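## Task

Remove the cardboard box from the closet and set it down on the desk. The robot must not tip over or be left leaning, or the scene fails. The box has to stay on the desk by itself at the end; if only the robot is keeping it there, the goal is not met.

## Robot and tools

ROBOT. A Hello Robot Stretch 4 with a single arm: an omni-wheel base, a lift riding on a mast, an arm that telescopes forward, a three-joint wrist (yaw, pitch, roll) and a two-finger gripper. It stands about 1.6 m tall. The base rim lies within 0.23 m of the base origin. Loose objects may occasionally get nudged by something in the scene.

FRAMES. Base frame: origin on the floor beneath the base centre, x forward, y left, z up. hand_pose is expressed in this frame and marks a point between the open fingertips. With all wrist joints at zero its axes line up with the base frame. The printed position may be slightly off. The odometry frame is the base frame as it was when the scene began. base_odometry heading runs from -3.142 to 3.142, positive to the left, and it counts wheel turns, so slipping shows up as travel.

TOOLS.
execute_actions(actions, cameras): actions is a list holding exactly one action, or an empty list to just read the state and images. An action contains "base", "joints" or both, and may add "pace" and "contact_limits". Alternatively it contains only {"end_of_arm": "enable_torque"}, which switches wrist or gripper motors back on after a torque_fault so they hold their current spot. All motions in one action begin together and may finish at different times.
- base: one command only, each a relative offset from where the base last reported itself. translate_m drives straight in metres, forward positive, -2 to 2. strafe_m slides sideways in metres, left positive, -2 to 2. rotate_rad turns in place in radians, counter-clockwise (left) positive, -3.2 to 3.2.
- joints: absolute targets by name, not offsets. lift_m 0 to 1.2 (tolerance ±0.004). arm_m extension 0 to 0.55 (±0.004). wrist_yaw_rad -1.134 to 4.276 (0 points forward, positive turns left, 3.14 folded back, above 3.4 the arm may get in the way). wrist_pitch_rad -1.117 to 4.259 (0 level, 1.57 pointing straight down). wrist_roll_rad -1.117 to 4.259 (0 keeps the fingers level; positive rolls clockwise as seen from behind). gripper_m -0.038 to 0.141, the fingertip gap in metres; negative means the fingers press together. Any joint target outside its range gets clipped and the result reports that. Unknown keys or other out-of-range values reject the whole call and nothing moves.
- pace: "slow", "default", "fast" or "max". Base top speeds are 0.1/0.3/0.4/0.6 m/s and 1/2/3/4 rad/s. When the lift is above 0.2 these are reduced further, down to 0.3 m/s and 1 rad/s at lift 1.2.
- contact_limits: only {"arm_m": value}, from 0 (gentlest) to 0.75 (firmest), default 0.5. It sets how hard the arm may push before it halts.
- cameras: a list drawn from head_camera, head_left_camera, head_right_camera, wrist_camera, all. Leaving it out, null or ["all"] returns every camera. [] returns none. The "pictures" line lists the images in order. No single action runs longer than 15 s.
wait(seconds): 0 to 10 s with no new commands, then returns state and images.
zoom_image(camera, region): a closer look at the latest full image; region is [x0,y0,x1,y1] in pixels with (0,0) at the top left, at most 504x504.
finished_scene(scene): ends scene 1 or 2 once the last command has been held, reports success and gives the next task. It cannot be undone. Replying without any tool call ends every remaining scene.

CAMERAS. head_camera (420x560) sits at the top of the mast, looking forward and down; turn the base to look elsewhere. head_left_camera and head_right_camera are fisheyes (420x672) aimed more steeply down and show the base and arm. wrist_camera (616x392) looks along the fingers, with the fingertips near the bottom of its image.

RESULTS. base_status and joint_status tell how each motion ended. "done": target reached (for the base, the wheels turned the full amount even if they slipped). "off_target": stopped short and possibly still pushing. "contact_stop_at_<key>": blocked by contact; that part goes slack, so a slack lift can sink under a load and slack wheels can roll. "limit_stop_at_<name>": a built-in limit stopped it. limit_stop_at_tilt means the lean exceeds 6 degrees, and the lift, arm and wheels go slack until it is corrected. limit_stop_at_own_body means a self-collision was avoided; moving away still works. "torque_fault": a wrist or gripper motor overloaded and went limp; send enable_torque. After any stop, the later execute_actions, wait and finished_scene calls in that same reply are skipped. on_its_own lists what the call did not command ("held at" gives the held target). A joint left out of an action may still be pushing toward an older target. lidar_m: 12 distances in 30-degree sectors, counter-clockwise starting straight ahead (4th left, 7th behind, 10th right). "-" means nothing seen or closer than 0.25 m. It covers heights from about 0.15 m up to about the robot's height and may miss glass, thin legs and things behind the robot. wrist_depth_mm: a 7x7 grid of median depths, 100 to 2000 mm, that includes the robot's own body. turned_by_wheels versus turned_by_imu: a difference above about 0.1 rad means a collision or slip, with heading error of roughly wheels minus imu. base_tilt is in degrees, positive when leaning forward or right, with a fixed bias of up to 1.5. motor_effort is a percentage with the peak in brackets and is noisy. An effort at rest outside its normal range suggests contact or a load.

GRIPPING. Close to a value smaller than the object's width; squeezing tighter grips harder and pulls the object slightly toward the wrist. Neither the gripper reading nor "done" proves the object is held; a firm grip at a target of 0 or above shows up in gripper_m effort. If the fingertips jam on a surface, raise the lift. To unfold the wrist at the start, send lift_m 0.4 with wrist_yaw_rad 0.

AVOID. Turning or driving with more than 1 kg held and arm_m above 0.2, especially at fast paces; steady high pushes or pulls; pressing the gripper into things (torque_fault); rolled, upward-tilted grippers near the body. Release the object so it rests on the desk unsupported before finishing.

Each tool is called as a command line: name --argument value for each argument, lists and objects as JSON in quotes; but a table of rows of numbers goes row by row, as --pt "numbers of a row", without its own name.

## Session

execute_actions --actions '[{"joints":{"lift_m":0.85,"wrist_yaw_rad":0,"gripper_m":0}}]'

Scene clock: 3.33 s.
base_odometry: x=+0.000 y=+0.000 heading=+0.000 (m, m, rad; odometry frame)
turned_by_wheels: +0.000 (rad since the last result)
turned_by_imu: +0.001 (rad since the last result)
base_tilt: forward=-0.7 right=+0.2 (deg)
lidar_m: 1.67 1.34 1.13 1.13 1.26 1.56 1.56 1.79 2.65 2.62 2.94 1.67
base_status: not commanded
joint_positions: lift_m=+0.850 arm_m=+0.000 wrist_yaw_rad=+0.000 wrist_pitch_rad=-0.010 wrist_roll_rad=+0.006 gripper_m=+0.000
joint_status: all done
motor_effort: lift_m=+22(24) arm_m=-1(0) wrist_yaw_rad=-3(8) wrist_pitch_rad=-5(5) wrist_roll_rad=+0(2) gripper_m=-8(5) wheel_0=+1(0) wheel_1=+0(0) wheel_2=-1(0) (%)
hand_pose: x=+0.4594 y=-0.0873 z=+1.0308 quat_wxyz=(+1.000, +0.003, -0.005, +0.000) (m; base frame)
wrist_depth_mm: 1281 1756 - - - - 1983 / 1255 1618 - - - - - / 1229 1661 - - - - - / 1229 1756 - - - - 1983 / 1255 1708 - - - - 1983 / 1255 1661 - 197 190 - 1983 / 1205 1618 1983 112 - 1808 1983
pictures: head_camera, head_left_camera, head_right_camera, wrist_camera
Images, in order (width x height): head_camera 420x560, head_left_camera 420x672, head_right_camera 420x672, wrist_camera 616x392.

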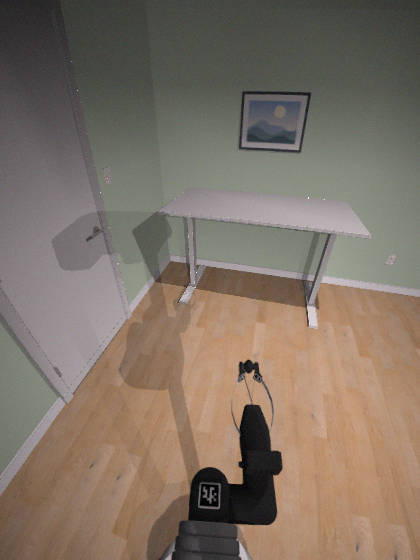

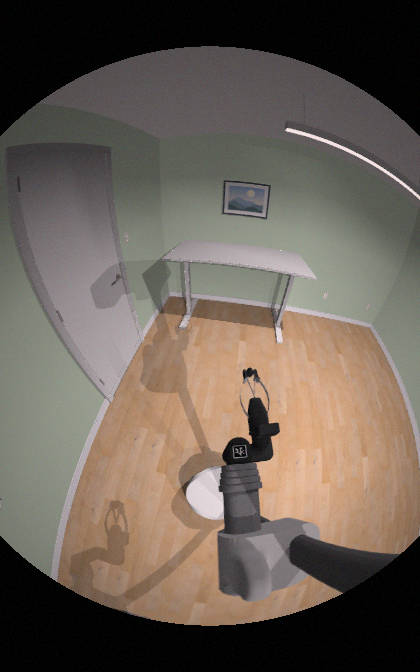

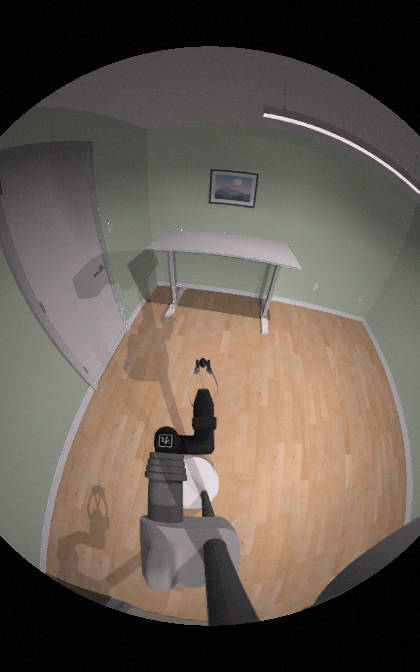

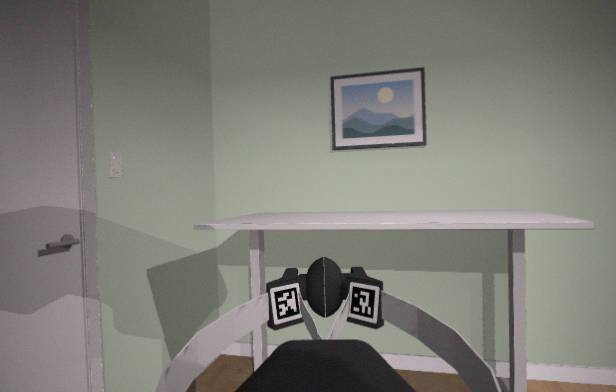

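Same layout; desk is higher. Closet is behind.

execute_actions --actions '[{"base":{"rotate_rad":3.05}}]' --cameras '["head_camera"]'

Scene clock: 6.93 s.
base_odometry: x=+0.000 y=+0.000 heading=+3.050 (m, m, rad; odometry frame)
turned_by_wheels: +3.050 (rad since the last result)
turned_by_imu: +3.114 (rad since the last result)
base_tilt: forward=-0.7 right=+0.3 (deg)
lidar_m: 1.55 1.72 2.64 2.60 2.81 1.70 2.13 1.47 1.15 1.13 1.23 1.55
base_status: done
joint_positions: lift_m=+0.850 arm_m=+0.000 wrist_yaw_rad=+0.000 wrist_pitch_rad=-0.010 wrist_roll_rad=+0.006 gripper_m=+0.000
joint_status: not commanded
motor_effort: lift_m=+21(21) arm_m=-1(1) wrist_yaw_rad=-2(2) wrist_pitch_rad=-6(6) wrist_roll_rad=-1(1) gripper_m=-7(6) wheel_0=-1(11) wheel_1=-1(5) wheel_2=-1(9) (%)
hand_pose: x=+0.4594 y=-0.0874 z=+1.0309 quat_wxyz=(+1.000, +0.003, -0.005, +0.000) (m; base frame)
wrist_depth_mm: 1537 1537 1397 1336 1308 1921 1863 / 1576 1537 1499 1366 1308 1921 1921 / 1537 1537 1366 1366 1308 1921 1863 / 1537 1537 1397 1336 1308 1281 1863 / 1576 1537 1430 1366 1308 1281 1921 / 1576 1576 1430 198 190 1281 1863 / 1576 1537 1397 112 1336 1281 1921
pictures: head_camera
Images, in order (width x height): head_camera 420x560.

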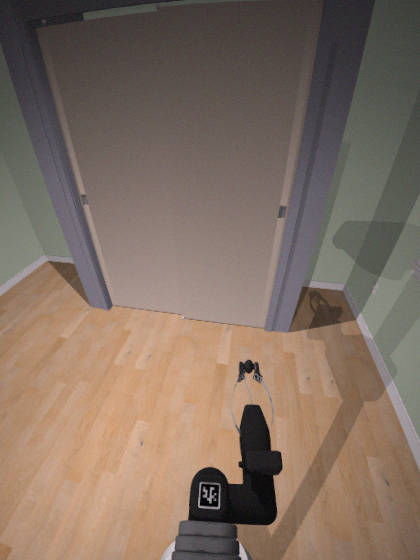

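execute_actions --actions '[{"base":{"rotate_rad":-0.12}}]' --cameras '[]'

execute_actions --actions '[{"base":{"translate_m":0.8},"joints":{"lift_m":0.9},"pace":"fast"}]' --cameras '["wrist_camera"]'

Scene clock: 9.40 s.
base_odometry: x=+0.000 y=+0.000 heading=+2.930 (m, m, rad; odometry frame)
turned_by_wheels: -0.120 (rad since the last result)
turned_by_imu: -0.122 (rad since the last result)
base_tilt: forward=-0.7 right=+0.2 (deg)
lidar_m: 1.57 1.63 2.72 2.62 2.70 1.73 2.07 1.61 1.16 1.13 1.17 1.59
base_status: done
joint_positions: lift_m=+0.850 arm_m=+0.000 wrist_yaw_rad=+0.000 wrist_pitch_rad=-0.010 wrist_roll_rad=+0.006 gripper_m=+0.000
joint_status: not commanded
motor_effort: lift_m=+20(21) arm_m=-1(1) wrist_yaw_rad=-1(2) wrist_pitch_rad=-5(6) wrist_roll_rad=+0(2) gripper_m=-5(7) wheel_0=+2(6) wheel_1=+1(6) wheel_2=+2(6) (%)
hand_pose: x=+0.4594 y=-0.0874 z=+1.0309 quat_wxyz=(+1.000, +0.003, -0.005, +0.000) (m; base frame)
wrist_depth_mm: 1430 1397 1336 1366 1308 - 1576 / 1464 1430 1366 1366 1336 - 1576 / 1430 1397 1397 1336 1308 - 1618 / 1464 1464 1336 1366 1366 - 1618 / 1464 1430 1366 1366 1336 - 1618 / 1430 1430 1366 198 190 - 1661 / 1464 1430 1397 112 1336 1921 1618
pictures: none
No camera images: the call's "cameras" was empty. Leave "cameras" out to get every camera's image.

Scene clock: 12.87 s.
base_odometry: x=-0.782 y=+0.168 heading=+2.930 (m, m, rad; odometry frame)
turned_by_wheels: +0.000 (rad since the last result)
turned_by_imu: -0.001 (rad since the last result)
base_tilt: forward=-0.7 right=+0.2 (deg)
lidar_m: 0.76 0.77 1.14 2.62 2.71 3.40 2.90 1.62 1.17 1.07 1.14 0.77
base_status: done
joint_positions: lift_m=+0.900 arm_m=+0.000 wrist_yaw_rad=+0.000 wrist_pitch_rad=-0.010 wrist_roll_rad=+0.006 gripper_m=+0.000
joint_status: all done
motor_effort: lift_m=+21(24) arm_m=-1(1) wrist_yaw_rad=-1(2) wrist_pitch_rad=-6(6) wrist_roll_rad=+0(1) gripper_m=-7(7) wheel_0=+2(7) wheel_1=+1(7) wheel_2=+0(15) (%)
hand_pose: x=+0.4594 y=-0.0874 z=+1.0808 quat_wxyz=(+1.000, +0.003, -0.005, +0.000) (m; base frame)
wrist_depth_mm: 559 549 544 539 535 512 854 / 559 554 559 539 539 512 878 / 559 554 544 544 539 512 878 / 564 559 554 549 544 517 517 / 559 559 554 544 539 521 517 / 564 559 559 198 190 521 517 / 564 559 549 112 544 512 521
pictures: wrist_camera
Images, in order (width x height): wrist_camera 616x392.

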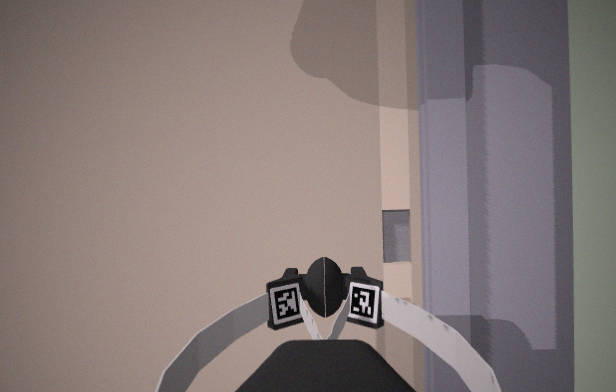

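execute_actions --actions '[{"base":{"strafe_m":-0.115}}]' --cameras '[]'

execute_actions --actions '[{"joints":{"arm_m":0.4},"contact_limits":{"arm_m":0.3}}]' --cameras '[]'

Scene clock: 15.80 s.
base_odometry: x=-0.758 y=+0.280 heading=+2.930 (m, m, rad; odometry frame)
turned_by_wheels: +0.000 (rad since the last result)
turned_by_imu: +0.001 (rad since the last result)
base_tilt: forward=-0.7 right=+0.2 (deg)
lidar_m: 0.76 0.78 1.15 2.73 2.84 3.40 2.90 1.46 1.06 0.98 1.00 0.76
base_status: done
joint_positions: lift_m=+0.900 arm_m=+0.000 wrist_yaw_rad=+0.000 wrist_pitch_rad=-0.010 wrist_roll_rad=+0.006 gripper_m=+0.000
joint_status: not commanded
motor_effort: lift_m=+21(21) arm_m=-1(0) wrist_yaw_rad=-1(1) wrist_pitch_rad=-6(6) wrist_roll_rad=+0(0) gripper_m=-5(7) wheel_0=+2(11) wheel_1=-1(9) wheel_2=+0(0) (%)
hand_pose: x=+0.4594 y=-0.0874 z=+1.0808 quat_wxyz=(+1.000, +0.003, -0.005, +0.000) (m; base frame)
wrist_depth_mm: 564 554 544 544 521 517 1205 / 559 554 554 544 521 521 1229 / 559 554 554 544 521 521 1255 / 559 554 554 549 521 521 1255 / 564 564 559 554 521 521 1255 / 569 559 554 198 190 530 1229 / 569 559 554 112 525 525 1229
pictures: none
No camera images: the call's "cameras" was empty. Leave "cameras" out to get every camera's image.

Scene clock: 17.83 s.
base_odometry: x=-0.758 y=+0.280 heading=+2.930 (m, m, rad; odometry frame)
turned_by_wheels: +0.000 (rad since the last result)
turned_by_imu: +0.012 (rad since the last result)
base_tilt: forward=-0.7 right=+0.2 (deg)
lidar_m: 0.74 0.77 1.16 2.70 2.85 3.39 3.31 1.48 1.05 0.97 1.02 0.79
base_status: not commanded
joint_positions: lift_m=+0.900 arm_m=+0.314 wrist_yaw_rad=-0.002 wrist_pitch_rad=-0.011 wrist_roll_rad=+0.006 gripper_m=+0.000
joint_status: arm_m contact_stop (moved +0.314 of +0.400)
on_its_own: arm_m is slack since a contact_stop (your +0.400 is given up)
motor_effort: lift_m=+20(21) arm_m=+0(17) wrist_yaw_rad=+4(63) wrist_pitch_rad=-4(14) wrist_roll_rad=+0(1) gripper_m=-3(7) wheel_0=+2(4) wheel_1=+2(7) wheel_2=-3(10) (%)
contact_limits: arm_m 0.3
hand_pose: x=+0.7736 y=-0.0880 z=+1.0811 quat_wxyz=(+1.000, +0.003, -0.005, -0.001) (m; base frame)
wrist_depth_mm: 238 237 234 231 201 196 206 / 239 238 234 233 205 197 208 / 240 238 236 234 210 197 208 / 242 238 236 234 213 197 209 / 241 239 236 235 213 198 208 / 243 239 236 205 186 198 209 / 243 240 236 112 200 198 211
pictures: none
No camera images: the call's "cameras" was empty. Leave "cameras" out to get every camera's image.

execute_actions --actions '[{"base":{"strafe_m":0.65},"joints":{"arm_m":0.32},"contact_limits":{"arm_m":0.6},"pace":"slow"}]' --cameras '["head_camera"]'

Scene clock: 26.40 s.
base_odometry: x=-0.894 y=-0.355 heading=+2.929 (m, m, rad; odometry frame)
turned_by_wheels: -0.001 (rad since the last result)
turned_by_imu: -0.605 (rad since the last result)
base_tilt: forward=-2.3 right=+1.1 (deg)
lidar_m: 0.60 0.54 0.56 0.79 2.31 2.37 3.08 2.67 2.21 1.54 1.38 0.83
base_status: done
joint_positions: lift_m=+0.900 arm_m=+0.319 wrist_yaw_rad=-0.018 wrist_pitch_rad=+0.002 wrist_roll_rad=+0.006 gripper_m=+0.000
joint_status: all done
on_its_own: wrist_yaw_rad is at rest, and its effort (+50) is outside its rest range (-13 to +13); wrist_pitch_rad is at rest, and its effort (-40) is outside its rest range (-23 to +23)
motor_effort: lift_m=+19(20) arm_m=+8(11) wrist_yaw_rad=+50(74) wrist_pitch_rad=-40(40) wrist_roll_rad=+1(1) gripper_m=-5(6) wheel_0=-4(17) wheel_1=+4(9) wheel_2=-16(14) (%)
contact_limits: arm_m 0.6
hand_pose: x=+0.7764 y=-0.0925 z=+1.0776 quat_wxyz=(+1.000, +0.003, +0.001, -0.009) (m; base frame)
wrist_depth_mm: 152 170 193 224 228 296 904 / 152 170 193 224 227 293 891 / 152 170 193 222 229 293 904 / 152 170 193 223 229 290 917 / 151 169 191 216 230 290 917 / 151 169 185 191 189 289 917 / 151 166 187 112 228 248 917
pictures: head_camera
Images, in order (width x height): head_camera 420x560.

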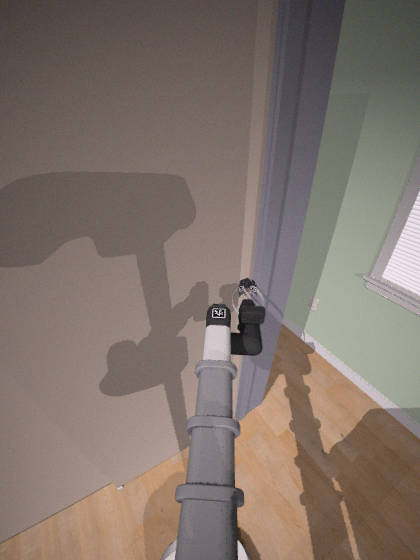

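execute_actions --actions '[{"joints":{"arm_m":0.0}}]' --cameras '[]'

execute_actions --actions '[{"base":{"rotate_rad":0.6}}]' --cameras '[]'

execute_actions --actions '[{"base":{"strafe_m":0.8}}]' --cameras '["wrist_camera","head_camera"]'

Scene clock: 30.43 s.
base_odometry: x=-0.895 y=-0.355 heading=+2.930 (m, m, rad; odometry frame)
turned_by_wheels: +0.001 (rad since the last result)
turned_by_imu: -0.021 (rad since the last result)
base_tilt: forward=-0.7 right=+0.2 (deg)
lidar_m: 0.58 0.52 0.55 0.78 2.31 2.37 3.06 2.68 2.25 1.53 1.37 0.83
base_status: not commanded
joint_positions: lift_m=+0.900 arm_m=+0.001 wrist_yaw_rad=+0.000 wrist_pitch_rad=-0.010 wrist_roll_rad=+0.006 gripper_m=+0.000
joint_status: all done
motor_effort: lift_m=+17(20) arm_m=-5(5) wrist_yaw_rad=+0(48) wrist_pitch_rad=-5(40) wrist_roll_rad=+0(0) gripper_m=-6(6) wheel_0=+0(10) wheel_1=+0(4) wheel_2=-1(16) (%)
hand_pose: x=+0.4602 y=-0.0874 z=+1.0811 quat_wxyz=(+1.000, +0.003, -0.005, +0.000) (m; base frame)
wrist_depth_mm: 332 375 424 492 559 1281 1078 / 334 377 424 496 559 1281 1078 / 336 375 424 488 559 1255 1098 / 334 373 424 488 554 1281 1098 / 334 373 424 480 559 1281 1118 / 332 373 407 199 190 1281 1118 / 334 366 410 112 574 1229 1098
pictures: none
No camera images: the call's "cameras" was empty. Leave "cameras" out to get every camera's image.

Scene clock: 31.83 s.
base_odometry: x=-0.895 y=-0.355 heading=-2.753 (m, m, rad; odometry frame)
turned_by_wheels: +0.600 (rad since the last result)
turned_by_imu: +0.612 (rad since the last result)
base_tilt: forward=-0.7 right=+0.3 (deg)
lidar_m: 0.53 0.56 0.82 2.32 2.40 3.26 3.58 2.06 1.47 1.39 0.74 0.56
base_status: done
joint_positions: lift_m=+0.900 arm_m=+0.001 wrist_yaw_rad=+0.000 wrist_pitch_rad=-0.010 wrist_roll_rad=+0.006 gripper_m=+0.000
joint_status: not commanded
motor_effort: lift_m=+18(18) arm_m=-5(5) wrist_yaw_rad=-1(1) wrist_pitch_rad=-6(6) wrist_roll_rad=-2(1) gripper_m=-6(6) wheel_0=-2(6) wheel_1=-1(7) wheel_2=-3(10) (%)
hand_pose: x=+0.4602 y=-0.0874 z=+1.0811 quat_wxyz=(+1.000, +0.003, -0.005, +0.000) (m; base frame)
wrist_depth_mm: 327 322 320 319 315 312 310 / 327 325 319 319 317 314 310 / 329 325 322 319 319 315 312 / 327 325 322 320 317 315 314 / 327 327 325 322 319 317 314 / 330 327 324 198 190 319 314 / 330 327 324 112 320 317 315
pictures: none
No camera images: the call's "cameras" was empty. Leave "cameras" out to get every camera's image.

Scene clock: 35.83 s.
base_odometry: x=-0.592 y=-1.096 heading=-2.753 (m, m, rad; odometry frame)
turned_by_wheels: +0.000 (rad since the last result)
turned_by_imu: +0.003 (rad since the last result)
base_tilt: forward=-0.7 right=+0.2 (deg)
lidar_m: 0.56 0.51 1.59 1.52 1.58 2.13 3.09 3.04 2.34 2.19 0.78 0.60
base_status: done
joint_positions: lift_m=+0.900 arm_m=+0.001 wrist_yaw_rad=+0.000 wrist_pitch_rad=-0.010 wrist_roll_rad=+0.006 gripper_m=+0.000
joint_status: not commanded
motor_effort: lift_m=+18(18) arm_m=-4(5) wrist_yaw_rad=-2(1) wrist_pitch_rad=-7(6) wrist_roll_rad=+0(1) gripper_m=-5(8) wheel_0=-2(14) wheel_1=+1(10) wheel_2=+0(1) (%)
hand_pose: x=+0.4602 y=-0.0874 z=+1.0811 quat_wxyz=(+1.000, +0.003, -0.005, +0.000) (m; base frame)
wrist_depth_mm: 338 355 353 349 347 342 343 / 334 357 355 351 345 345 343 / 334 357 355 351 349 347 343 / 332 359 355 353 347 347 345 / 329 359 357 351 351 347 345 / 327 359 357 198 190 349 345 / 327 362 359 112 353 349 349
pictures: head_camera, wrist_camera
Images, in order (width x height): head_camera 420x560, wrist_camera 616x392.

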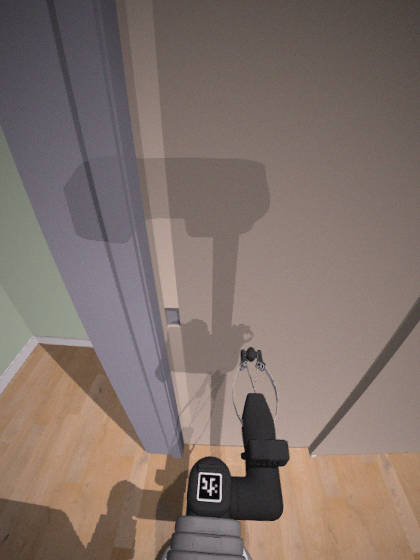

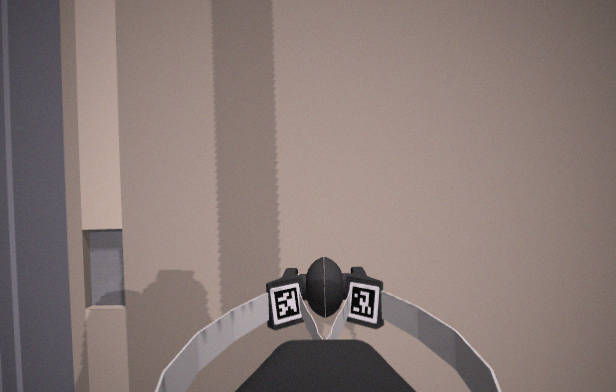

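Pull 203px left at 0.355 → 0.197 m.

execute_actions --actions '[{"base":{"strafe_m":0.195}}]' --cameras '[]'

execute_actions --actions '[{"joints":{"arm_m":0.3},"contact_limits":{"arm_m":0.3}}]' --cameras '[]'

Scene clock: 39.70 s.
base_odometry: x=-0.518 y=-1.276 heading=-2.754 (m, m, rad; odometry frame)
turned_by_wheels: +0.000 (rad since the last result)
turned_by_imu: +0.001 (rad since the last result)
base_tilt: forward=-0.7 right=+0.2 (deg)
lidar_m: 0.48 0.53 1.39 1.33 1.35 1.87 3.59 3.01 2.55 2.38 0.82 0.58
base_status: done
joint_positions: lift_m=+0.900 arm_m=+0.001 wrist_yaw_rad=+0.000 wrist_pitch_rad=-0.010 wrist_roll_rad=+0.006 gripper_m=+0.000
joint_status: not commanded
motor_effort: lift_m=+18(17) arm_m=-5(4) wrist_yaw_rad=-2(2) wrist_pitch_rad=-5(6) wrist_roll_rad=-2(0) gripper_m=-8(5) wheel_0=-3(9) wheel_1=+1(10) wheel_2=+0(0) (%)
hand_pose: x=+0.4602 y=-0.0874 z=+1.0811 quat_wxyz=(+1.000, +0.003, -0.005, +0.000) (m; base frame)
wrist_depth_mm: 291 289 273 347 343 342 338 / 291 289 276 349 345 342 340 / 293 291 276 347 347 342 338 / 294 293 276 347 347 343 342 / 294 291 276 351 345 345 343 / 296 293 277 198 190 347 343 / 297 294 277 112 349 347 343
pictures: none
No camera images: the call's "cameras" was empty. Leave "cameras" out to get every camera's image.

Scene clock: 41.30 s.
base_odometry: x=-0.518 y=-1.276 heading=-2.753 (m, m, rad; odometry frame)
turned_by_wheels: +0.000 (rad since the last result)
turned_by_imu: +0.019 (rad since the last result)
base_tilt: forward=-0.7 right=+0.2 (deg)
lidar_m: 0.48 0.54 1.39 1.32 1.37 1.89 3.58 3.03 2.54 2.39 0.82 0.59
base_status: not commanded
joint_positions: lift_m=+0.900 arm_m=+0.114 wrist_yaw_rad=+0.000 wrist_pitch_rad=-0.010 wrist_roll_rad=+0.006 gripper_m=+0.000
joint_status: arm_m contact_stop (moved +0.113 of +0.299)
on_its_own: arm_m is slack since a contact_stop (your +0.300 is given up)
motor_effort: lift_m=+18(18) arm_m=+0(23) wrist_yaw_rad=-2(69) wrist_pitch_rad=-6(18) wrist_roll_rad=-1(1) gripper_m=-5(8) wheel_0=-1(3) wheel_1=+1(9) wheel_2=+0(9) (%)
contact_limits: arm_m 0.3
hand_pose: x=+0.5734 y=-0.0874 z=+1.0811 quat_wxyz=(+1.000, +0.003, -0.005, +0.000) (m; base frame)
wrist_depth_mm: 175 159 171 232 229 226 224 / 176 160 171 233 229 227 224 / 176 160 172 234 230 227 224 / 178 160 172 234 231 229 227 / 178 161 170 236 232 229 226 / 179 161 160 198 190 229 227 / 179 162 160 112 233 229 227
pictures: none
No camera images: the call's "cameras" was empty. Leave "cameras" out to get every camera's image.

execute_actions --actions '[{"base":{"strafe_m":-0.65},"joints":{"arm_m":0.12},"contact_limits":{"arm_m":0.6},"pace":"slow"}]' --cameras '["head_camera"]'

Scene clock: 49.80 s.
base_odometry: x=-0.765 y=-0.675 heading=-2.752 (m, m, rad; odometry frame)
turned_by_wheels: +0.001 (rad since the last result)
turned_by_imu: +0.325 (rad since the last result)
base_tilt: forward=-0.7 right=+0.2 (deg)
lidar_m: 0.57 0.69 1.88 1.87 2.25 3.49 3.51 2.14 1.84 0.98 0.60 0.56
base_status: done
joint_positions: lift_m=+0.900 arm_m=+0.118 wrist_yaw_rad=+0.005 wrist_pitch_rad=-0.010 wrist_roll_rad=+0.006 gripper_m=+0.000
joint_status: all done
on_its_own: wrist_yaw_rad is at rest, and its effort (-17) is outside its rest range (-13 to +13)
motor_effort: lift_m=+18(18) arm_m=+10(7) wrist_yaw_rad=-17(41) wrist_pitch_rad=-5(6) wrist_roll_rad=-1(2) gripper_m=-8(8) wheel_0=+15(24) wheel_1=+3(4) wheel_2=-2(2) (%)
contact_limits: arm_m 0.6
hand_pose: x=+0.5782 y=-0.0859 z=+1.0811 quat_wxyz=(+1.000, +0.003, -0.005, +0.003) (m; base frame)
wrist_depth_mm: 559 654 259 233 213 195 185 / 564 715 260 236 214 197 186 / 554 715 262 236 216 197 186 / 554 683 263 237 217 198 186 / 554 707 268 236 216 199 186 / 549 707 190 193 184 200 188 / 549 647 266 112 213 196 190
pictures: head_camera
Images, in order (width x height): head_camera 420x560.

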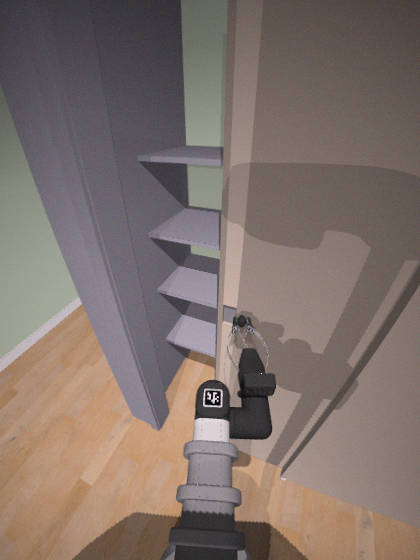

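Partly open. Continue.

execute_actions --actions '[{"base":{"rotate_rad":-0.33},"pace":"slow"}]' --cameras '["head_camera"]'

Scene clock: 52.30 s.
base_odometry: x=-0.764 y=-0.675 heading=-3.082 (m, m, rad; odometry frame)
turned_by_wheels: -0.330 (rad since the last result)
turned_by_imu: -0.287 (rad since the last result)
base_tilt: forward=-0.7 right=+0.3 (deg)
lidar_m: 0.57 0.70 0.75 1.85 1.97 2.77 3.56 2.57 1.95 1.85 0.75 0.58
base_status: done
joint_positions: lift_m=+0.900 arm_m=+0.119 wrist_yaw_rad=-0.012 wrist_pitch_rad=-0.010 wrist_roll_rad=+0.006 gripper_m=+0.000
joint_status: not commanded
on_its_own: wrist_yaw_rad is at rest, and its effort (+34) is outside its rest range (-13 to +13)
motor_effort: lift_m=+18(18) arm_m=+7(10) wrist_yaw_rad=+34(56) wrist_pitch_rad=-7(6) wrist_roll_rad=+0(0) gripper_m=-8(11) wheel_0=-1(26) wheel_1=+2(14) wheel_2=-4(8) (%)
hand_pose: x=+0.5771 y=-0.0909 z=+1.0810 quat_wxyz=(+1.000, +0.003, -0.005, -0.006) (m; base frame)
wrist_depth_mm: 634 609 241 237 234 229 227 / 820 891 242 237 234 230 227 / 866 946 242 237 235 230 228 / 831 946 244 239 235 231 229 / 854 960 245 239 236 233 229 / 809 960 247 206 186 233 229 / 647 634 244 112 236 232 231
pictures: head_camera
Images, in order (width x height): head_camera 420x560.

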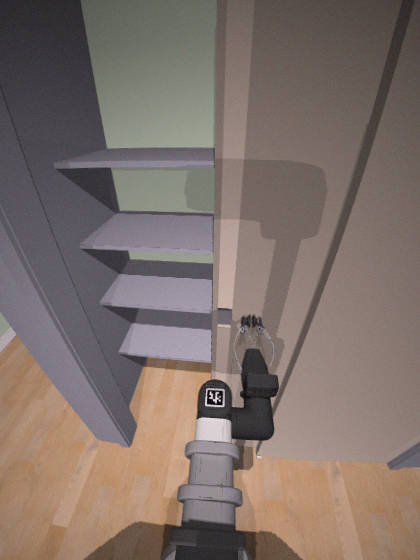

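execute_actions --actions '[{"joints":{"arm_m":0.0}}]' --cameras '[]'

execute_actions --actions '[{"base":{"strafe_m":-0.65}}]' --cameras '["wrist_camera"]'

Scene clock: 55.30 s.
base_odometry: x=-0.765 y=-0.675 heading=-3.082 (m, m, rad; odometry frame)
turned_by_wheels: +0.000 (rad since the last result)
turned_by_imu: +0.001 (rad since the last result)
base_tilt: forward=-0.7 right=+0.2 (deg)
lidar_m: 0.55 0.71 0.74 1.86 1.97 2.77 3.56 2.61 1.93 1.86 0.72 0.58
base_status: not commanded
joint_positions: lift_m=+0.900 arm_m=+0.001 wrist_yaw_rad=+0.000 wrist_pitch_rad=-0.010 wrist_roll_rad=+0.006 gripper_m=+0.000
joint_status: all done
motor_effort: lift_m=+18(18) arm_m=-4(2) wrist_yaw_rad=-1(26) wrist_pitch_rad=-6(6) wrist_roll_rad=-1(1) gripper_m=-6(8) wheel_0=-1(1) wheel_1=+1(2) wheel_2=-3(4) (%)
hand_pose: x=+0.4602 y=-0.0874 z=+1.0811 quat_wxyz=(+1.000, +0.003, -0.005, +0.000) (m; base frame)
wrist_depth_mm: 732 741 359 351 343 336 287 / 809 960 362 351 347 336 289 / 842 1078 362 353 345 338 290 / 809 1078 364 353 345 340 290 / 842 1060 373 353 347 340 291 / 809 946 375 198 190 340 291 / 741 741 362 112 345 325 293
pictures: none
No camera images: the call's "cameras" was empty. Leave "cameras" out to get every camera's image.

Scene clock: 58.80 s.
base_odometry: x=-0.803 y=-0.026 heading=-3.082 (m, m, rad; odometry frame)
turned_by_wheels: +0.000 (rad since the last result)
turned_by_imu: +0.000 (rad since the last result)
base_tilt: forward=-0.7 right=+0.3 (deg)
lidar_m: 0.50 0.53 0.82 2.50 2.64 3.64 3.58 1.70 1.25 1.20 0.66 0.52
base_status: done
joint_positions: lift_m=+0.900 arm_m=+0.001 wrist_yaw_rad=+0.000 wrist_pitch_rad=-0.010 wrist_roll_rad=+0.006 gripper_m=+0.000
joint_status: not commanded
motor_effort: lift_m=+18(18) arm_m=-5(4) wrist_yaw_rad=-1(1) wrist_pitch_rad=-6(6) wrist_roll_rad=+0(1) gripper_m=-7(6) wheel_0=+1(13) wheel_1=+1(9) wheel_2=+0(2) (%)
hand_pose: x=+0.4602 y=-0.0874 z=+1.0811 quat_wxyz=(+1.000, +0.003, -0.005, +0.000) (m; base frame)
wrist_depth_mm: 300 293 287 282 273 268 266 / 301 294 289 282 276 271 266 / 301 296 289 283 277 270 268 / 304 297 290 282 277 273 268 / 306 297 291 285 279 272 268 / 306 298 290 198 190 273 270 / 306 300 290 112 279 272 268
pictures: wrist_camera
Images, in order (width x height): wrist_camera 616x392.

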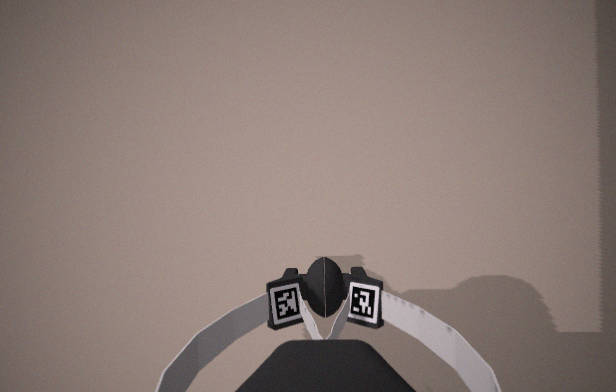

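Heading is off by ~0.08 left; correct and back off a bit to see.

execute_actions --actions '[{"base":{"rotate_rad":-0.08}}]' --cameras '[]'

execute_actions --actions '[{"base":{"strafe_m":-0.2}}]' --cameras '["wrist_camera"]'

Scene clock: 61.67 s.
base_odometry: x=-0.803 y=-0.026 heading=+3.122 (m, m, rad; odometry frame)
turned_by_wheels: -0.079 (rad since the last result)
turned_by_imu: -0.080 (rad since the last result)
base_tilt: forward=-0.6 right=+0.2 (deg)
lidar_m: 0.49 0.51 0.77 2.50 2.59 3.42 3.58 1.85 1.28 1.20 0.74 0.51
base_status: done
joint_positions: lift_m=+0.900 arm_m=+0.001 wrist_yaw_rad=+0.000 wrist_pitch_rad=-0.010 wrist_roll_rad=+0.006 gripper_m=+0.000
joint_status: not commanded
motor_effort: lift_m=+18(18) arm_m=-4(4) wrist_yaw_rad=-1(1) wrist_pitch_rad=-6(6) wrist_roll_rad=+0(1) gripper_m=-7(7) wheel_0=+2(7) wheel_1=+3(6) wheel_2=+2(7) (%)
hand_pose: x=+0.4602 y=-0.0874 z=+1.0811 quat_wxyz=(+1.000, +0.003, -0.005, +0.000) (m; base frame)
wrist_depth_mm: 290 289 289 289 286 286 287 / 290 290 290 289 289 287 287 / 291 290 290 290 290 289 287 / 291 293 293 290 289 290 290 / 293 293 290 291 290 290 300 / 293 294 294 198 190 290 290 / 294 294 294 112 291 290 291
pictures: none
No camera images: the call's "cameras" was empty. Leave "cameras" out to get every camera's image.

Scene clock: 63.60 s.
base_odometry: x=-0.799 y=+0.174 heading=+3.122 (m, m, rad; odometry frame)
turned_by_wheels: +0.000 (rad since the last result)
turned_by_imu: +0.000 (rad since the last result)
base_tilt: forward=-0.7 right=+0.2 (deg)
lidar_m: 0.49 0.53 0.70 2.71 2.80 3.71 3.60 1.56 1.07 0.99 1.02 0.50
base_status: done
joint_positions: lift_m=+0.900 arm_m=+0.001 wrist_yaw_rad=+0.000 wrist_pitch_rad=-0.010 wrist_roll_rad=+0.006 gripper_m=+0.000
joint_status: not commanded
motor_effort: lift_m=+18(18) arm_m=-4(4) wrist_yaw_rad=-2(1) wrist_pitch_rad=-6(5) wrist_roll_rad=-1(0) gripper_m=-6(6) wheel_0=+2(9) wheel_1=+0(10) wheel_2=+0(2) (%)
hand_pose: x=+0.4602 y=-0.0874 z=+1.0811 quat_wxyz=(+1.000, +0.003, -0.005, +0.000) (m; base frame)
wrist_depth_mm: 298 298 297 296 265 278 278 / 296 297 297 298 266 281 279 / 300 298 297 298 266 279 279 / 298 298 300 297 267 282 281 / 301 301 298 298 268 281 282 / 303 301 300 198 189 283 283 / 301 300 301 112 270 283 282
pictures: wrist_camera
Images, in order (width x height): wrist_camera 616x392.

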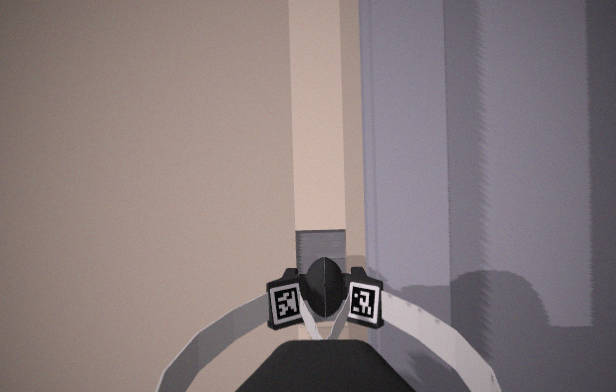

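Centered; shift 2 cm left then press.

execute_actions --actions '[{"base":{"strafe_m":0.02}}]' --cameras '[]'

execute_actions --actions '[{"joints":{"arm_m":0.2},"contact_limits":{"arm_m":0.3}}]' --cameras '[]'

Scene clock: 65.43 s.
base_odometry: x=-0.799 y=+0.154 heading=+3.122 (m, m, rad; odometry frame)
turned_by_wheels: +0.000 (rad since the last result)
turned_by_imu: +0.000 (rad since the last result)
base_tilt: forward=-0.7 right=+0.2 (deg)
lidar_m: 0.51 0.52 0.71 2.68 2.78 3.69 3.61 1.57 1.09 1.00 1.05 0.52
base_status: done
joint_positions: lift_m=+0.900 arm_m=+0.001 wrist_yaw_rad=+0.000 wrist_pitch_rad=-0.010 wrist_roll_rad=+0.006 gripper_m=+0.000
joint_status: not commanded
motor_effort: lift_m=+18(18) arm_m=-5(4) wrist_yaw_rad=-1(1) wrist_pitch_rad=-5(6) wrist_roll_rad=-2(0) gripper_m=-5(7) wheel_0=-1(11) wheel_1=+0(7) wheel_2=+0(2) (%)
hand_pose: x=+0.4602 y=-0.0874 z=+1.0811 quat_wxyz=(+1.000, +0.003, -0.005, +0.000) (m; base frame)
wrist_depth_mm: 297 296 296 293 279 278 278 / 296 298 297 296 278 279 277 / 297 297 297 297 281 278 278 / 298 297 296 297 279 279 279 / 300 300 298 298 282 281 279 / 300 300 300 198 190 281 281 / 300 301 300 112 268 268 282
pictures: none
No camera images: the call's "cameras" was empty. Leave "cameras" out to get every camera's image.

Scene clock: 66.80 s.
base_odometry: x=-0.799 y=+0.154 heading=+3.121 (m, m, rad; odometry frame)
turned_by_wheels: +0.000 (rad since the last result)
turned_by_imu: +0.016 (rad since the last result)
base_tilt: forward=-0.6 right=+0.1 (deg)
lidar_m: 0.51 0.53 0.74 2.68 2.79 3.70 3.16 1.58 1.09 1.02 1.08 0.50
base_status: not commanded
joint_positions: lift_m=+0.900 arm_m=+0.064 wrist_yaw_rad=-0.008 wrist_pitch_rad=-0.015 wrist_roll_rad=+0.006 gripper_m=+0.000
joint_status: arm_m contact_stop (moved +0.063 of +0.199)
on_its_own: arm_m is slack since a contact_stop (your +0.200 is given up); wrist_yaw_rad is at rest, and its effort (+22) is outside its rest range (-13 to +13)
motor_effort: lift_m=+18(18) arm_m=+0(20) wrist_yaw_rad=+22(33) wrist_pitch_rad=+8(16) wrist_roll_rad=-1(2) gripper_m=-4(7) wheel_0=-2(2) wheel_1=+1(8) wheel_2=-6(9) (%)
contact_limits: arm_m 0.3
hand_pose: x=+0.5228 y=-0.0896 z=+1.0825 quat_wxyz=(+1.000, +0.003, -0.007, -0.004) (m; base frame)
wrist_depth_mm: 237 238 236 236 236 203 216 / 239 238 237 236 236 203 216 / 239 239 237 237 236 203 218 / 239 238 238 237 237 204 217 / 240 239 238 238 236 204 218 / 239 239 237 207 190 204 219 / 241 240 239 112 236 205 218
pictures: none
No camera images: the call's "cameras" was empty. Leave "cameras" out to get every camera's image.

execute_actions --actions '[{"base":{"strafe_m":0.65},"joints":{"arm_m":0.07},"contact_limits":{"arm_m":0.6},"pace":"slow"}]' --cameras '["head_camera"]'

Scene clock: 75.90 s.
base_odometry: x=-0.813 y=-0.496 heading=+3.120 (m, m, rad; odometry frame)
turned_by_wheels: -0.001 (rad since the last result)
turned_by_imu: -0.832 (rad since the last result)
base_tilt: forward=-2.7 right=+1.3 (deg)
lidar_m: 0.31 0.25 0.25 0.27 0.50 2.36 2.67 2.76 2.90 1.63 1.30 0.52
base_status: done
joint_positions: lift_m=+0.900 arm_m=+0.069 wrist_yaw_rad=-0.015 wrist_pitch_rad=+0.002 wrist_roll_rad=+0.006 gripper_m=+0.000
joint_status: all done
on_its_own: wrist_yaw_rad is at rest, and its effort (+43) is outside its rest range (-13 to +13); wrist_pitch_rad is at rest, and its effort (-41) is outside its rest range (-23 to +23)
motor_effort: lift_m=+17(18) arm_m=+8(14) wrist_yaw_rad=+43(61) wrist_pitch_rad=-41(41) wrist_roll_rad=-1(1) gripper_m=-3(6) wheel_0=-4(11) wheel_1=+6(13) wheel_2=-12(11) (%)
contact_limits: arm_m 0.6
hand_pose: x=+0.5267 y=-0.0918 z=+1.0776 quat_wxyz=(+1.000, +0.003, +0.001, -0.008) (m; base frame)
wrist_depth_mm: 129 151 183 231 248 991 891 / 128 151 182 229 245 1008 891 / 128 150 181 228 242 960 904 / 128 149 180 226 239 976 917 / 127 148 180 224 240 991 917 / 126 148 168 191 191 976 917 / 125 144 172 112 246 342 917
pictures: head_camera
Images, in order (width x height): head_camera 420x560.

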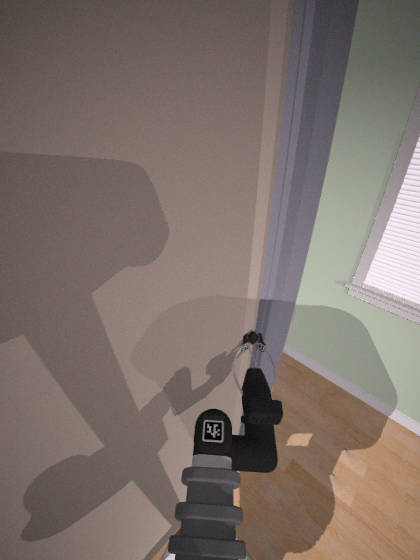

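execute_actions --actions '[{"base":{"translate_m":-0.35},"joints":{"arm_m":0.0}}]' --cameras '[]'

execute_actions --actions '[{"base":{"rotate_rad":0.83}}]' --cameras '["head_camera"]'

Scene clock: 80.13 s.
base_odometry: x=-0.463 y=-0.503 heading=+3.120 (m, m, rad; odometry frame)
turned_by_wheels: +0.000 (rad since the last result)
turned_by_imu: -0.043 (rad since the last result)
base_tilt: forward=-0.7 right=+0.2 (deg)
lidar_m: 0.56 0.45 0.45 0.55 0.87 2.11 2.34 3.62 2.78 2.01 1.62 1.57
base_status: done
joint_positions: lift_m=+0.900 arm_m=+0.001 wrist_yaw_rad=+0.000 wrist_pitch_rad=-0.010 wrist_roll_rad=+0.006 gripper_m=+0.000
joint_status: all done
motor_effort: lift_m=+16(18) arm_m=-4(2) wrist_yaw_rad=-2(45) wrist_pitch_rad=-6(40) wrist_roll_rad=+0(1) gripper_m=-7(5) wheel_0=-3(14) wheel_1=-2(15) wheel_2=+1(18) (%)
hand_pose: x=+0.4602 y=-0.0874 z=+1.0813 quat_wxyz=(+1.000, +0.003, -0.005, +0.000) (m; base frame)
wrist_depth_mm: 320 377 459 580 1430 1308 1138 / 320 375 455 580 759 1308 1138 / 319 377 455 585 759 1308 1138 / 319 375 459 585 759 1336 1160 / 319 375 455 554 750 1308 1160 / 320 375 427 198 190 1308 1160 / 317 366 433 112 1499 1281 1160
pictures: none
No camera images: the call's "cameras" was empty. Leave "cameras" out to get every camera's image.

Scene clock: 81.73 s.
base_odometry: x=-0.463 y=-0.503 heading=-2.334 (m, m, rad; odometry frame)
turned_by_wheels: +0.829 (rad since the last result)
turned_by_imu: +0.846 (rad since the last result)
base_tilt: forward=-0.7 right=+0.3 (deg)
lidar_m: 0.43 0.51 0.86 2.12 2.19 2.87 3.65 2.43 1.71 1.58 0.70 0.48
base_status: done
joint_positions: lift_m=+0.900 arm_m=+0.001 wrist_yaw_rad=-0.008 wrist_pitch_rad=-0.010 wrist_roll_rad=+0.006 gripper_m=+0.000
joint_status: not commanded
on_its_own: wrist_yaw_rad is at rest, and its effort (+23) is outside its rest range (-13 to +13)
motor_effort: lift_m=+16(16) arm_m=-3(4) wrist_yaw_rad=+23(25) wrist_pitch_rad=-6(5) wrist_roll_rad=+0(0) gripper_m=-8(8) wheel_0=-6(5) wheel_1=-3(7) wheel_2=-8(10) (%)
hand_pose: x=+0.4592 y=-0.0898 z=+1.0813 quat_wxyz=(+1.000, +0.003, -0.005, -0.004) (m; base frame)
wrist_depth_mm: 276 235 236 236 237 239 239 / 277 235 236 237 239 240 240 / 279 236 237 237 239 240 241 / 277 236 236 237 240 240 242 / 278 236 239 239 240 241 243 / 278 236 238 204 190 240 244 / 281 238 240 112 242 242 243
pictures: head_camera
Images, in order (width x height): head_camera 420x560.

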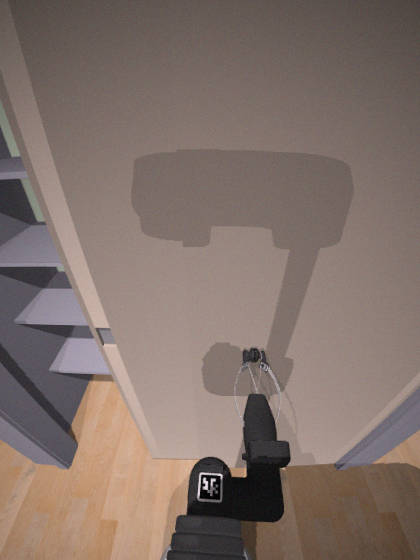

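execute_actions --actions '[{"base":{"translate_m":-0.25}}]' --cameras '[]'

execute_actions --actions '[{"base":{"strafe_m":0.75}}]' --cameras '[]'

execute_actions --actions '[{"base":{"rotate_rad":-0.6}}]' --cameras '["head_camera","wrist_camera"]'

Scene clock: 88.77 s.
base_odometry: x=-0.290 y=-0.322 heading=-2.335 (m, m, rad; odometry frame)
turned_by_wheels: +0.000 (rad since the last result)
turned_by_imu: +0.002 (rad since the last result)
base_tilt: forward=-0.7 right=+0.1 (deg)
lidar_m: 0.70 0.75 1.01 2.10 2.15 2.88 3.37 2.45 1.74 1.59 1.03 0.75
base_status: done
joint_positions: lift_m=+0.900 arm_m=+0.001 wrist_yaw_rad=+0.000 wrist_pitch_rad=-0.010 wrist_roll_rad=+0.006 gripper_m=+0.000
joint_status: not commanded
motor_effort: lift_m=+16(16) arm_m=-3(3) wrist_yaw_rad=-1(22) wrist_pitch_rad=-7(6) wrist_roll_rad=-1(1) gripper_m=-6(7) wheel_0=-2(8) wheel_1=-1(7) wheel_2=+2(12) (%)
hand_pose: x=+0.4599 y=-0.0874 z=+1.0813 quat_wxyz=(+1.000, +0.003, -0.005, +0.000) (m; base frame)
wrist_depth_mm: 525 530 484 484 488 488 488 / 530 530 488 488 488 488 488 / 530 525 484 484 488 488 488 / 530 530 488 488 492 488 492 / 544 530 484 492 488 492 496 / 535 535 484 198 190 492 496 / 535 535 488 112 492 496 496
pictures: none
No camera images: the call's "cameras" was empty. Leave "cameras" out to get every camera's image.

Scene clock: 92.60 s.
base_odometry: x=+0.252 y=-0.841 heading=-2.335 (m, m, rad; odometry frame)
turned_by_wheels: +0.000 (rad since the last result)
turned_by_imu: +0.003 (rad since the last result)
base_tilt: forward=-0.6 right=+0.2 (deg)
lidar_m: 0.62 0.66 1.45 1.35 1.41 1.87 3.42 2.81 2.52 2.36 1.00 0.84
base_status: done
joint_positions: lift_m=+0.900 arm_m=+0.001 wrist_yaw_rad=+0.000 wrist_pitch_rad=-0.010 wrist_roll_rad=+0.006 gripper_m=+0.000
joint_status: not commanded
motor_effort: lift_m=+17(16) arm_m=-3(3) wrist_yaw_rad=-1(1) wrist_pitch_rad=-6(5) wrist_roll_rad=-2(1) gripper_m=-6(6) wheel_0=-2(14) wheel_1=+1(9) wheel_2=+0(2) (%)
hand_pose: x=+0.4599 y=-0.0874 z=+1.0813 quat_wxyz=(+1.000, +0.003, -0.005, +0.000) (m; base frame)
wrist_depth_mm: 421 421 484 1160 1182 1182 496 / 421 421 477 1025 1060 1078 504 / 424 424 469 1182 1182 1182 508 / 427 427 459 1160 1160 1182 508 / 421 424 452 1182 1182 1160 512 / 427 430 413 198 190 891 512 / 424 427 415 112 1182 1205 517
pictures: none
No camera images: the call's "cameras" was empty. Leave "cameras" out to get every camera's image.

Scene clock: 94.00 s.
base_odometry: x=+0.252 y=-0.841 heading=-2.934 (m, m, rad; odometry frame)
turned_by_wheels: -0.599 (rad since the last result)
turned_by_imu: -0.612 (rad since the last result)
base_tilt: forward=-0.7 right=+0.3 (deg)
lidar_m: 0.83 0.60 0.65 1.50 1.36 1.38 1.72 3.35 2.66 2.59 2.32 1.09
base_status: done
joint_positions: lift_m=+0.900 arm_m=+0.001 wrist_yaw_rad=+0.000 wrist_pitch_rad=-0.010 wrist_roll_rad=+0.006 gripper_m=+0.000
joint_status: not commanded
motor_effort: lift_m=+16(16) arm_m=-3(3) wrist_yaw_rad=-1(1) wrist_pitch_rad=-6(5) wrist_roll_rad=+0(1) gripper_m=-6(6) wheel_0=+3(8) wheel_1=+3(7) wheel_2=+2(7) (%)
hand_pose: x=+0.4599 y=-0.0874 z=+1.0813 quat_wxyz=(+1.000, +0.003, -0.005, +0.000) (m; base frame)
wrist_depth_mm: 1008 1138 647 715 788 991 1499 / 946 976 661 715 788 1008 1537 / 1025 1138 654 723 788 1008 1499 / 1025 1138 878 715 798 1008 1537 / 1025 1182 1255 691 788 991 1499 / 976 960 640 198 190 991 1537 / 759 1138 634 112 809 976 1255
pictures: head_camera, wrist_camera
Images, in order (width x height): head_camera 420x560, wrist_camera 616x392.

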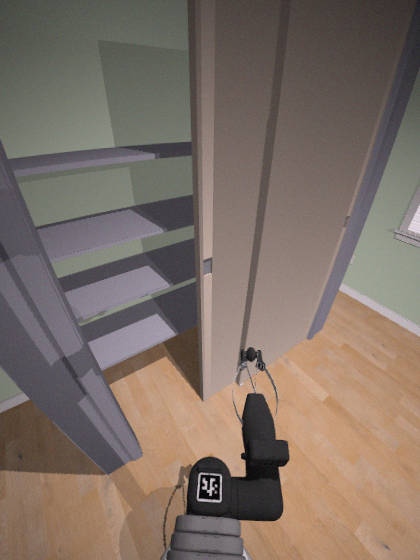

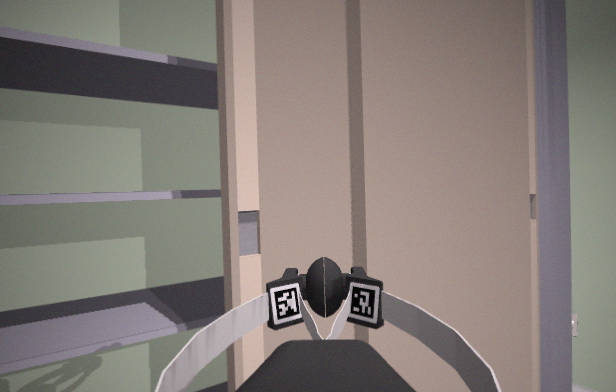

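execute_actions --actions '[{"base":{"rotate_rad":0.6}}]' --cameras '[]'

execute_actions --actions '[{"base":{"strafe_m":-1.1}}]' --cameras '["wrist_camera"]'

Scene clock: 97.23 s.
base_odometry: x=+0.252 y=-0.841 heading=-2.334 (m, m, rad; odometry frame)
turned_by_wheels: +0.600 (rad since the last result)
turned_by_imu: +0.613 (rad since the last result)
base_tilt: forward=-0.7 right=+0.2 (deg)
lidar_m: 0.63 0.66 1.45 1.36 1.40 1.86 3.39 2.81 2.53 2.35 1.00 0.85
base_status: done
joint_positions: lift_m=+0.900 arm_m=+0.001 wrist_yaw_rad=+0.000 wrist_pitch_rad=-0.010 wrist_roll_rad=+0.006 gripper_m=+0.000
joint_status: not commanded
motor_effort: lift_m=+16(16) arm_m=-3(3) wrist_yaw_rad=-4(2) wrist_pitch_rad=-5(6) wrist_roll_rad=+0(1) gripper_m=-6(7) wheel_0=-3(7) wheel_1=+0(6) wheel_2=-3(11) (%)
hand_pose: x=+0.4599 y=-0.0874 z=+1.0813 quat_wxyz=(+1.000, +0.003, -0.005, +0.000) (m; base frame)
wrist_depth_mm: 421 421 484 1160 1160 1160 500 / 424 424 480 1042 1060 1078 504 / 424 424 473 1138 1160 1182 504 / 427 424 462 1160 1160 1182 508 / 430 427 452 1182 1182 1182 508 / 427 430 413 198 190 878 517 / 427 427 415 112 1205 1182 521
pictures: none
No camera images: the call's "cameras" was empty. Leave "cameras" out to get every camera's image.

Scene clock: 102.23 s.
base_odometry: x=-0.543 y=-0.080 heading=-2.334 (m, m, rad; odometry frame)
turned_by_wheels: +0.000 (rad since the last result)
turned_by_imu: -0.002 (rad since the last result)
base_tilt: forward=-0.7 right=+0.2 (deg)
lidar_m: 0.69 0.74 1.30 2.47 2.54 3.31 3.37 1.90 1.36 1.23 1.29 0.76
base_status: done
joint_positions: lift_m=+0.900 arm_m=+0.001 wrist_yaw_rad=+0.000 wrist_pitch_rad=-0.010 wrist_roll_rad=+0.006 gripper_m=+0.000
joint_status: not commanded
motor_effort: lift_m=+17(16) arm_m=-3(3) wrist_yaw_rad=+0(2) wrist_pitch_rad=-5(6) wrist_roll_rad=+1(0) gripper_m=-5(8) wheel_0=+0(6) wheel_1=+0(9) wheel_2=+0(3) (%)
hand_pose: x=+0.4599 y=-0.0874 z=+1.0813 quat_wxyz=(+1.000, +0.003, -0.005, +0.000) (m; base frame)
wrist_depth_mm: 496 500 500 504 504 504 473 / 500 504 504 508 504 504 477 / 500 504 504 504 504 508 477 / 508 504 508 508 504 508 477 / 504 504 504 508 508 512 480 / 504 508 508 198 190 512 480 / 504 508 508 112 512 512 480
pictures: wrist_camera
Images, in order (width x height): wrist_camera 616x392.

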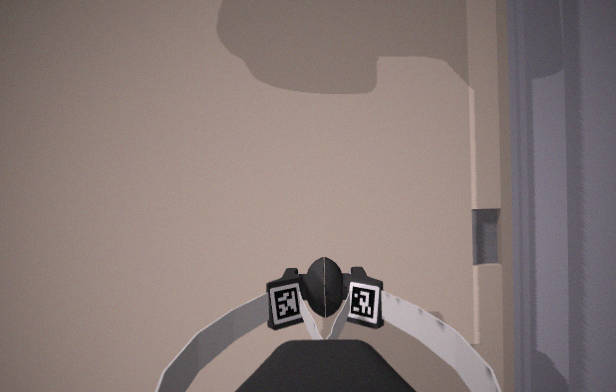

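Pull 180px right → 0.25 m; aim 0.23.

execute_actions --actions '[{"base":{"strafe_m":-0.23}}]' --cameras '[]'

execute_actions --actions '[{"joints":{"arm_m":0.4},"contact_limits":{"arm_m":0.3}}]' --cameras '["wrist_camera"]'

Scene clock: 105.57 s.
base_odometry: x=-0.709 y=+0.079 heading=-2.334 (m, m, rad; odometry frame)
turned_by_wheels: +0.000 (rad since the last result)
turned_by_imu: +0.001 (rad since the last result)
base_tilt: forward=-0.7 right=+0.2 (deg)
lidar_m: 0.72 0.77 1.06 2.69 2.75 3.48 3.36 1.61 1.10 1.01 1.03 0.76
base_status: done
joint_positions: lift_m=+0.900 arm_m=+0.001 wrist_yaw_rad=+0.000 wrist_pitch_rad=-0.010 wrist_roll_rad=+0.006 gripper_m=+0.000
joint_status: not commanded
motor_effort: lift_m=+16(16) arm_m=-3(3) wrist_yaw_rad=-2(2) wrist_pitch_rad=-6(6) wrist_roll_rad=+1(0) gripper_m=-6(6) wheel_0=+2(14) wheel_1=+0(10) wheel_2=+0(0) (%)
hand_pose: x=+0.4599 y=-0.0874 z=+1.0813 quat_wxyz=(+1.000, +0.003, -0.005, +0.000) (m; base frame)
wrist_depth_mm: 517 512 517 517 500 500 1255 / 517 517 521 517 504 504 1255 / 517 521 517 521 504 500 1255 / 517 517 521 525 504 504 1205 / 521 525 517 521 508 508 1255 / 521 525 521 198 190 508 1229 / 521 525 525 112 508 504 1255
pictures: none
No camera images: the call's "cameras" was empty. Leave "cameras" out to get every camera's image.

Scene clock: 107.53 s.
base_odometry: x=-0.709 y=+0.079 heading=-2.335 (m, m, rad; odometry frame)
turned_by_wheels: +0.000 (rad since the last result)
turned_by_imu: +0.015 (rad since the last result)
base_tilt: forward=-0.7 right=+0.2 (deg)
lidar_m: 0.72 0.76 1.07 2.69 2.76 3.46 2.93 1.60 1.11 1.02 1.07 0.74
base_status: not commanded
joint_positions: lift_m=+0.900 arm_m=+0.288 wrist_yaw_rad=-0.004 wrist_pitch_rad=-0.010 wrist_roll_rad=+0.006 gripper_m=+0.000
joint_status: arm_m contact_stop (moved +0.287 of +0.399)
on_its_own: arm_m is slack since a contact_stop (your +0.400 is given up)
motor_effort: lift_m=+16(16) arm_m=+0(20) wrist_yaw_rad=+9(68) wrist_pitch_rad=-6(15) wrist_roll_rad=-1(0) gripper_m=-3(5) wheel_0=-1(5) wheel_1=+0(7) wheel_2=-1(11) (%)
contact_limits: arm_m 0.3
hand_pose: x=+0.7470 y=-0.0885 z=+1.0812 quat_wxyz=(+1.000, +0.003, -0.005, -0.002) (m; base frame)
wrist_depth_mm: 231 232 231 232 213 200 213 / 232 231 232 232 214 200 214 / 231 232 232 232 215 200 215 / 234 233 233 234 216 202 214 / 235 234 235 234 218 202 216 / 236 235 235 195 190 203 217 / 236 236 236 112 203 203 217
pictures: wrist_camera
Images, in order (width x height): wrist_camera 616x392.

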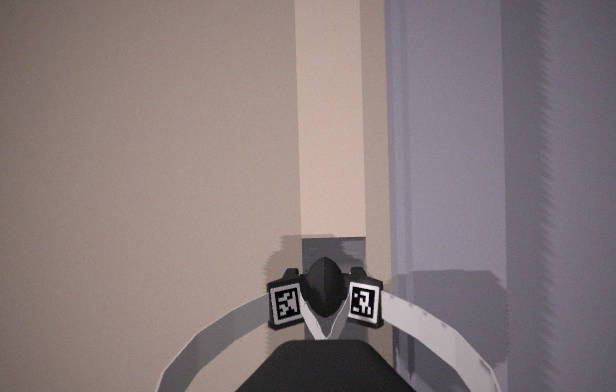

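Try a short strafe first to check.

execute_actions --actions '[{"base":{"strafe_m":0.2},"joints":{"arm_m":0.295},"contact_limits":{"arm_m":0.6},"pace":"slow"}]' --cameras '["head_camera"]'

Scene clock: 111.57 s.
base_odometry: x=-0.565 y=-0.059 heading=-2.336 (m, m, rad; odometry frame)
turned_by_wheels: -0.001 (rad since the last result)
turned_by_imu: -0.176 (rad since the last result)
base_tilt: forward=-1.5 right=+0.7 (deg)
lidar_m: 0.69 0.68 0.85 1.49 2.57 3.05 3.34 2.24 1.37 1.14 1.15 0.76
base_status: done
joint_positions: lift_m=+0.900 arm_m=+0.293 wrist_yaw_rad=-0.018 wrist_pitch_rad=-0.004 wrist_roll_rad=+0.006 gripper_m=+0.000
joint_status: all done
on_its_own: wrist_yaw_rad is at rest, and its effort (+50) is outside its rest range (-13 to +13)
motor_effort: lift_m=+16(16) arm_m=+13(12) wrist_yaw_rad=+50(54) wrist_pitch_rad=-23(28) wrist_roll_rad=-1(0) gripper_m=-6(7) wheel_0=-3(3) wheel_1=+5(9) wheel_2=-14(13) (%)
contact_limits: arm_m 0.6
hand_pose: x=+0.7505 y=-0.0925 z=+1.0794 quat_wxyz=(+1.000, +0.003, -0.002, -0.009) (m; base frame)
wrist_depth_mm: 202 211 220 231 224 220 246 / 203 211 221 232 224 220 246 / 203 212 222 232 226 221 246 / 204 213 222 233 230 220 247 / 204 212 222 231 233 221 247 / 204 212 219 191 189 221 248 / 204 211 220 112 216 217 249
pictures: head_camera
Images, in order (width x height): head_camera 420x560.

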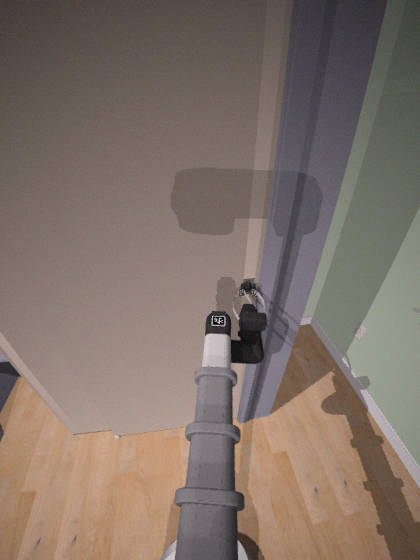

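execute_actions --actions '[{"base":{"rotate_rad":0.5},"pace":"slow"}]' --cameras '["head_camera"]'

Scene clock: 126.57 s.
torque_fault: wrist_pitch_rad switched itself off since the last result.
base_odometry: x=-0.537 y=+0.029 heading=-2.021 (m, m, rad; odometry frame)
turned_by_wheels: +0.314 (rad since the last result)
turned_by_imu: +0.052 (rad since the last result)
base_tilt: forward=-0.7 right=+0.2 (deg)
lidar_m: 0.74 0.75 0.98 2.61 2.63 3.23 3.26 1.94 1.24 1.07 1.09 0.83
base_status: rotate_rad limit_stop_at_tilt (by the wheels' count: +0.314 of +0.500)
joint_positions: lift_m=+0.900 arm_m=+0.286 wrist_yaw_rad=+0.000 wrist_pitch_rad=+1.352 wrist_roll_rad=+0.006 gripper_m=+0.000
joint_status: not commanded
on_its_own: the wheels are slack since a limit_stop_at_tilt; lift_m is slack since a limit_stop_at_tilt; arm_m is slack since a limit_stop_at_tilt (your +0.295 is given up); wrist_pitch_rad is off since a torque_fault, until you send "end_of_arm": "enable_torque" (its first target -0.012 is given up)
motor_effort: lift_m=+18(22) arm_m=+0(15) wrist_yaw_rad=-1(82) wrist_pitch_rad=+1(99) wrist_roll_rad=+1(1) gripper_m=-7(7) wheel_0=+0(1) wheel_1=+0(9) wheel_2=+0(29) (%)
hand_pose: x=+0.5195 y=-0.0874 z=+0.7963 quat_wxyz=(+0.780, +0.002, +0.626, -0.002) (m; base frame)
wrist_depth_mm: 330 351 375 394 394 442 1118 / 410 442 480 512 530 1098 1098 / 535 591 668 723 798 1078 1060 / 778 904 1060 1060 1060 1042 1008 / 1078 1078 1042 1060 1025 1008 991 / 1042 1025 1008 198 189 976 960 / 1008 991 976 112 960 946 946
pictures: head_camera
Images, in order (width x height): head_camera 420x560.

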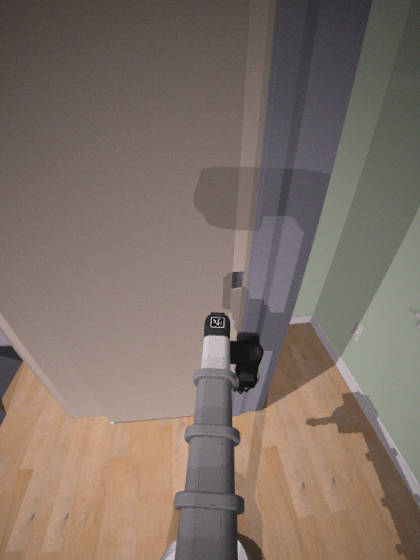

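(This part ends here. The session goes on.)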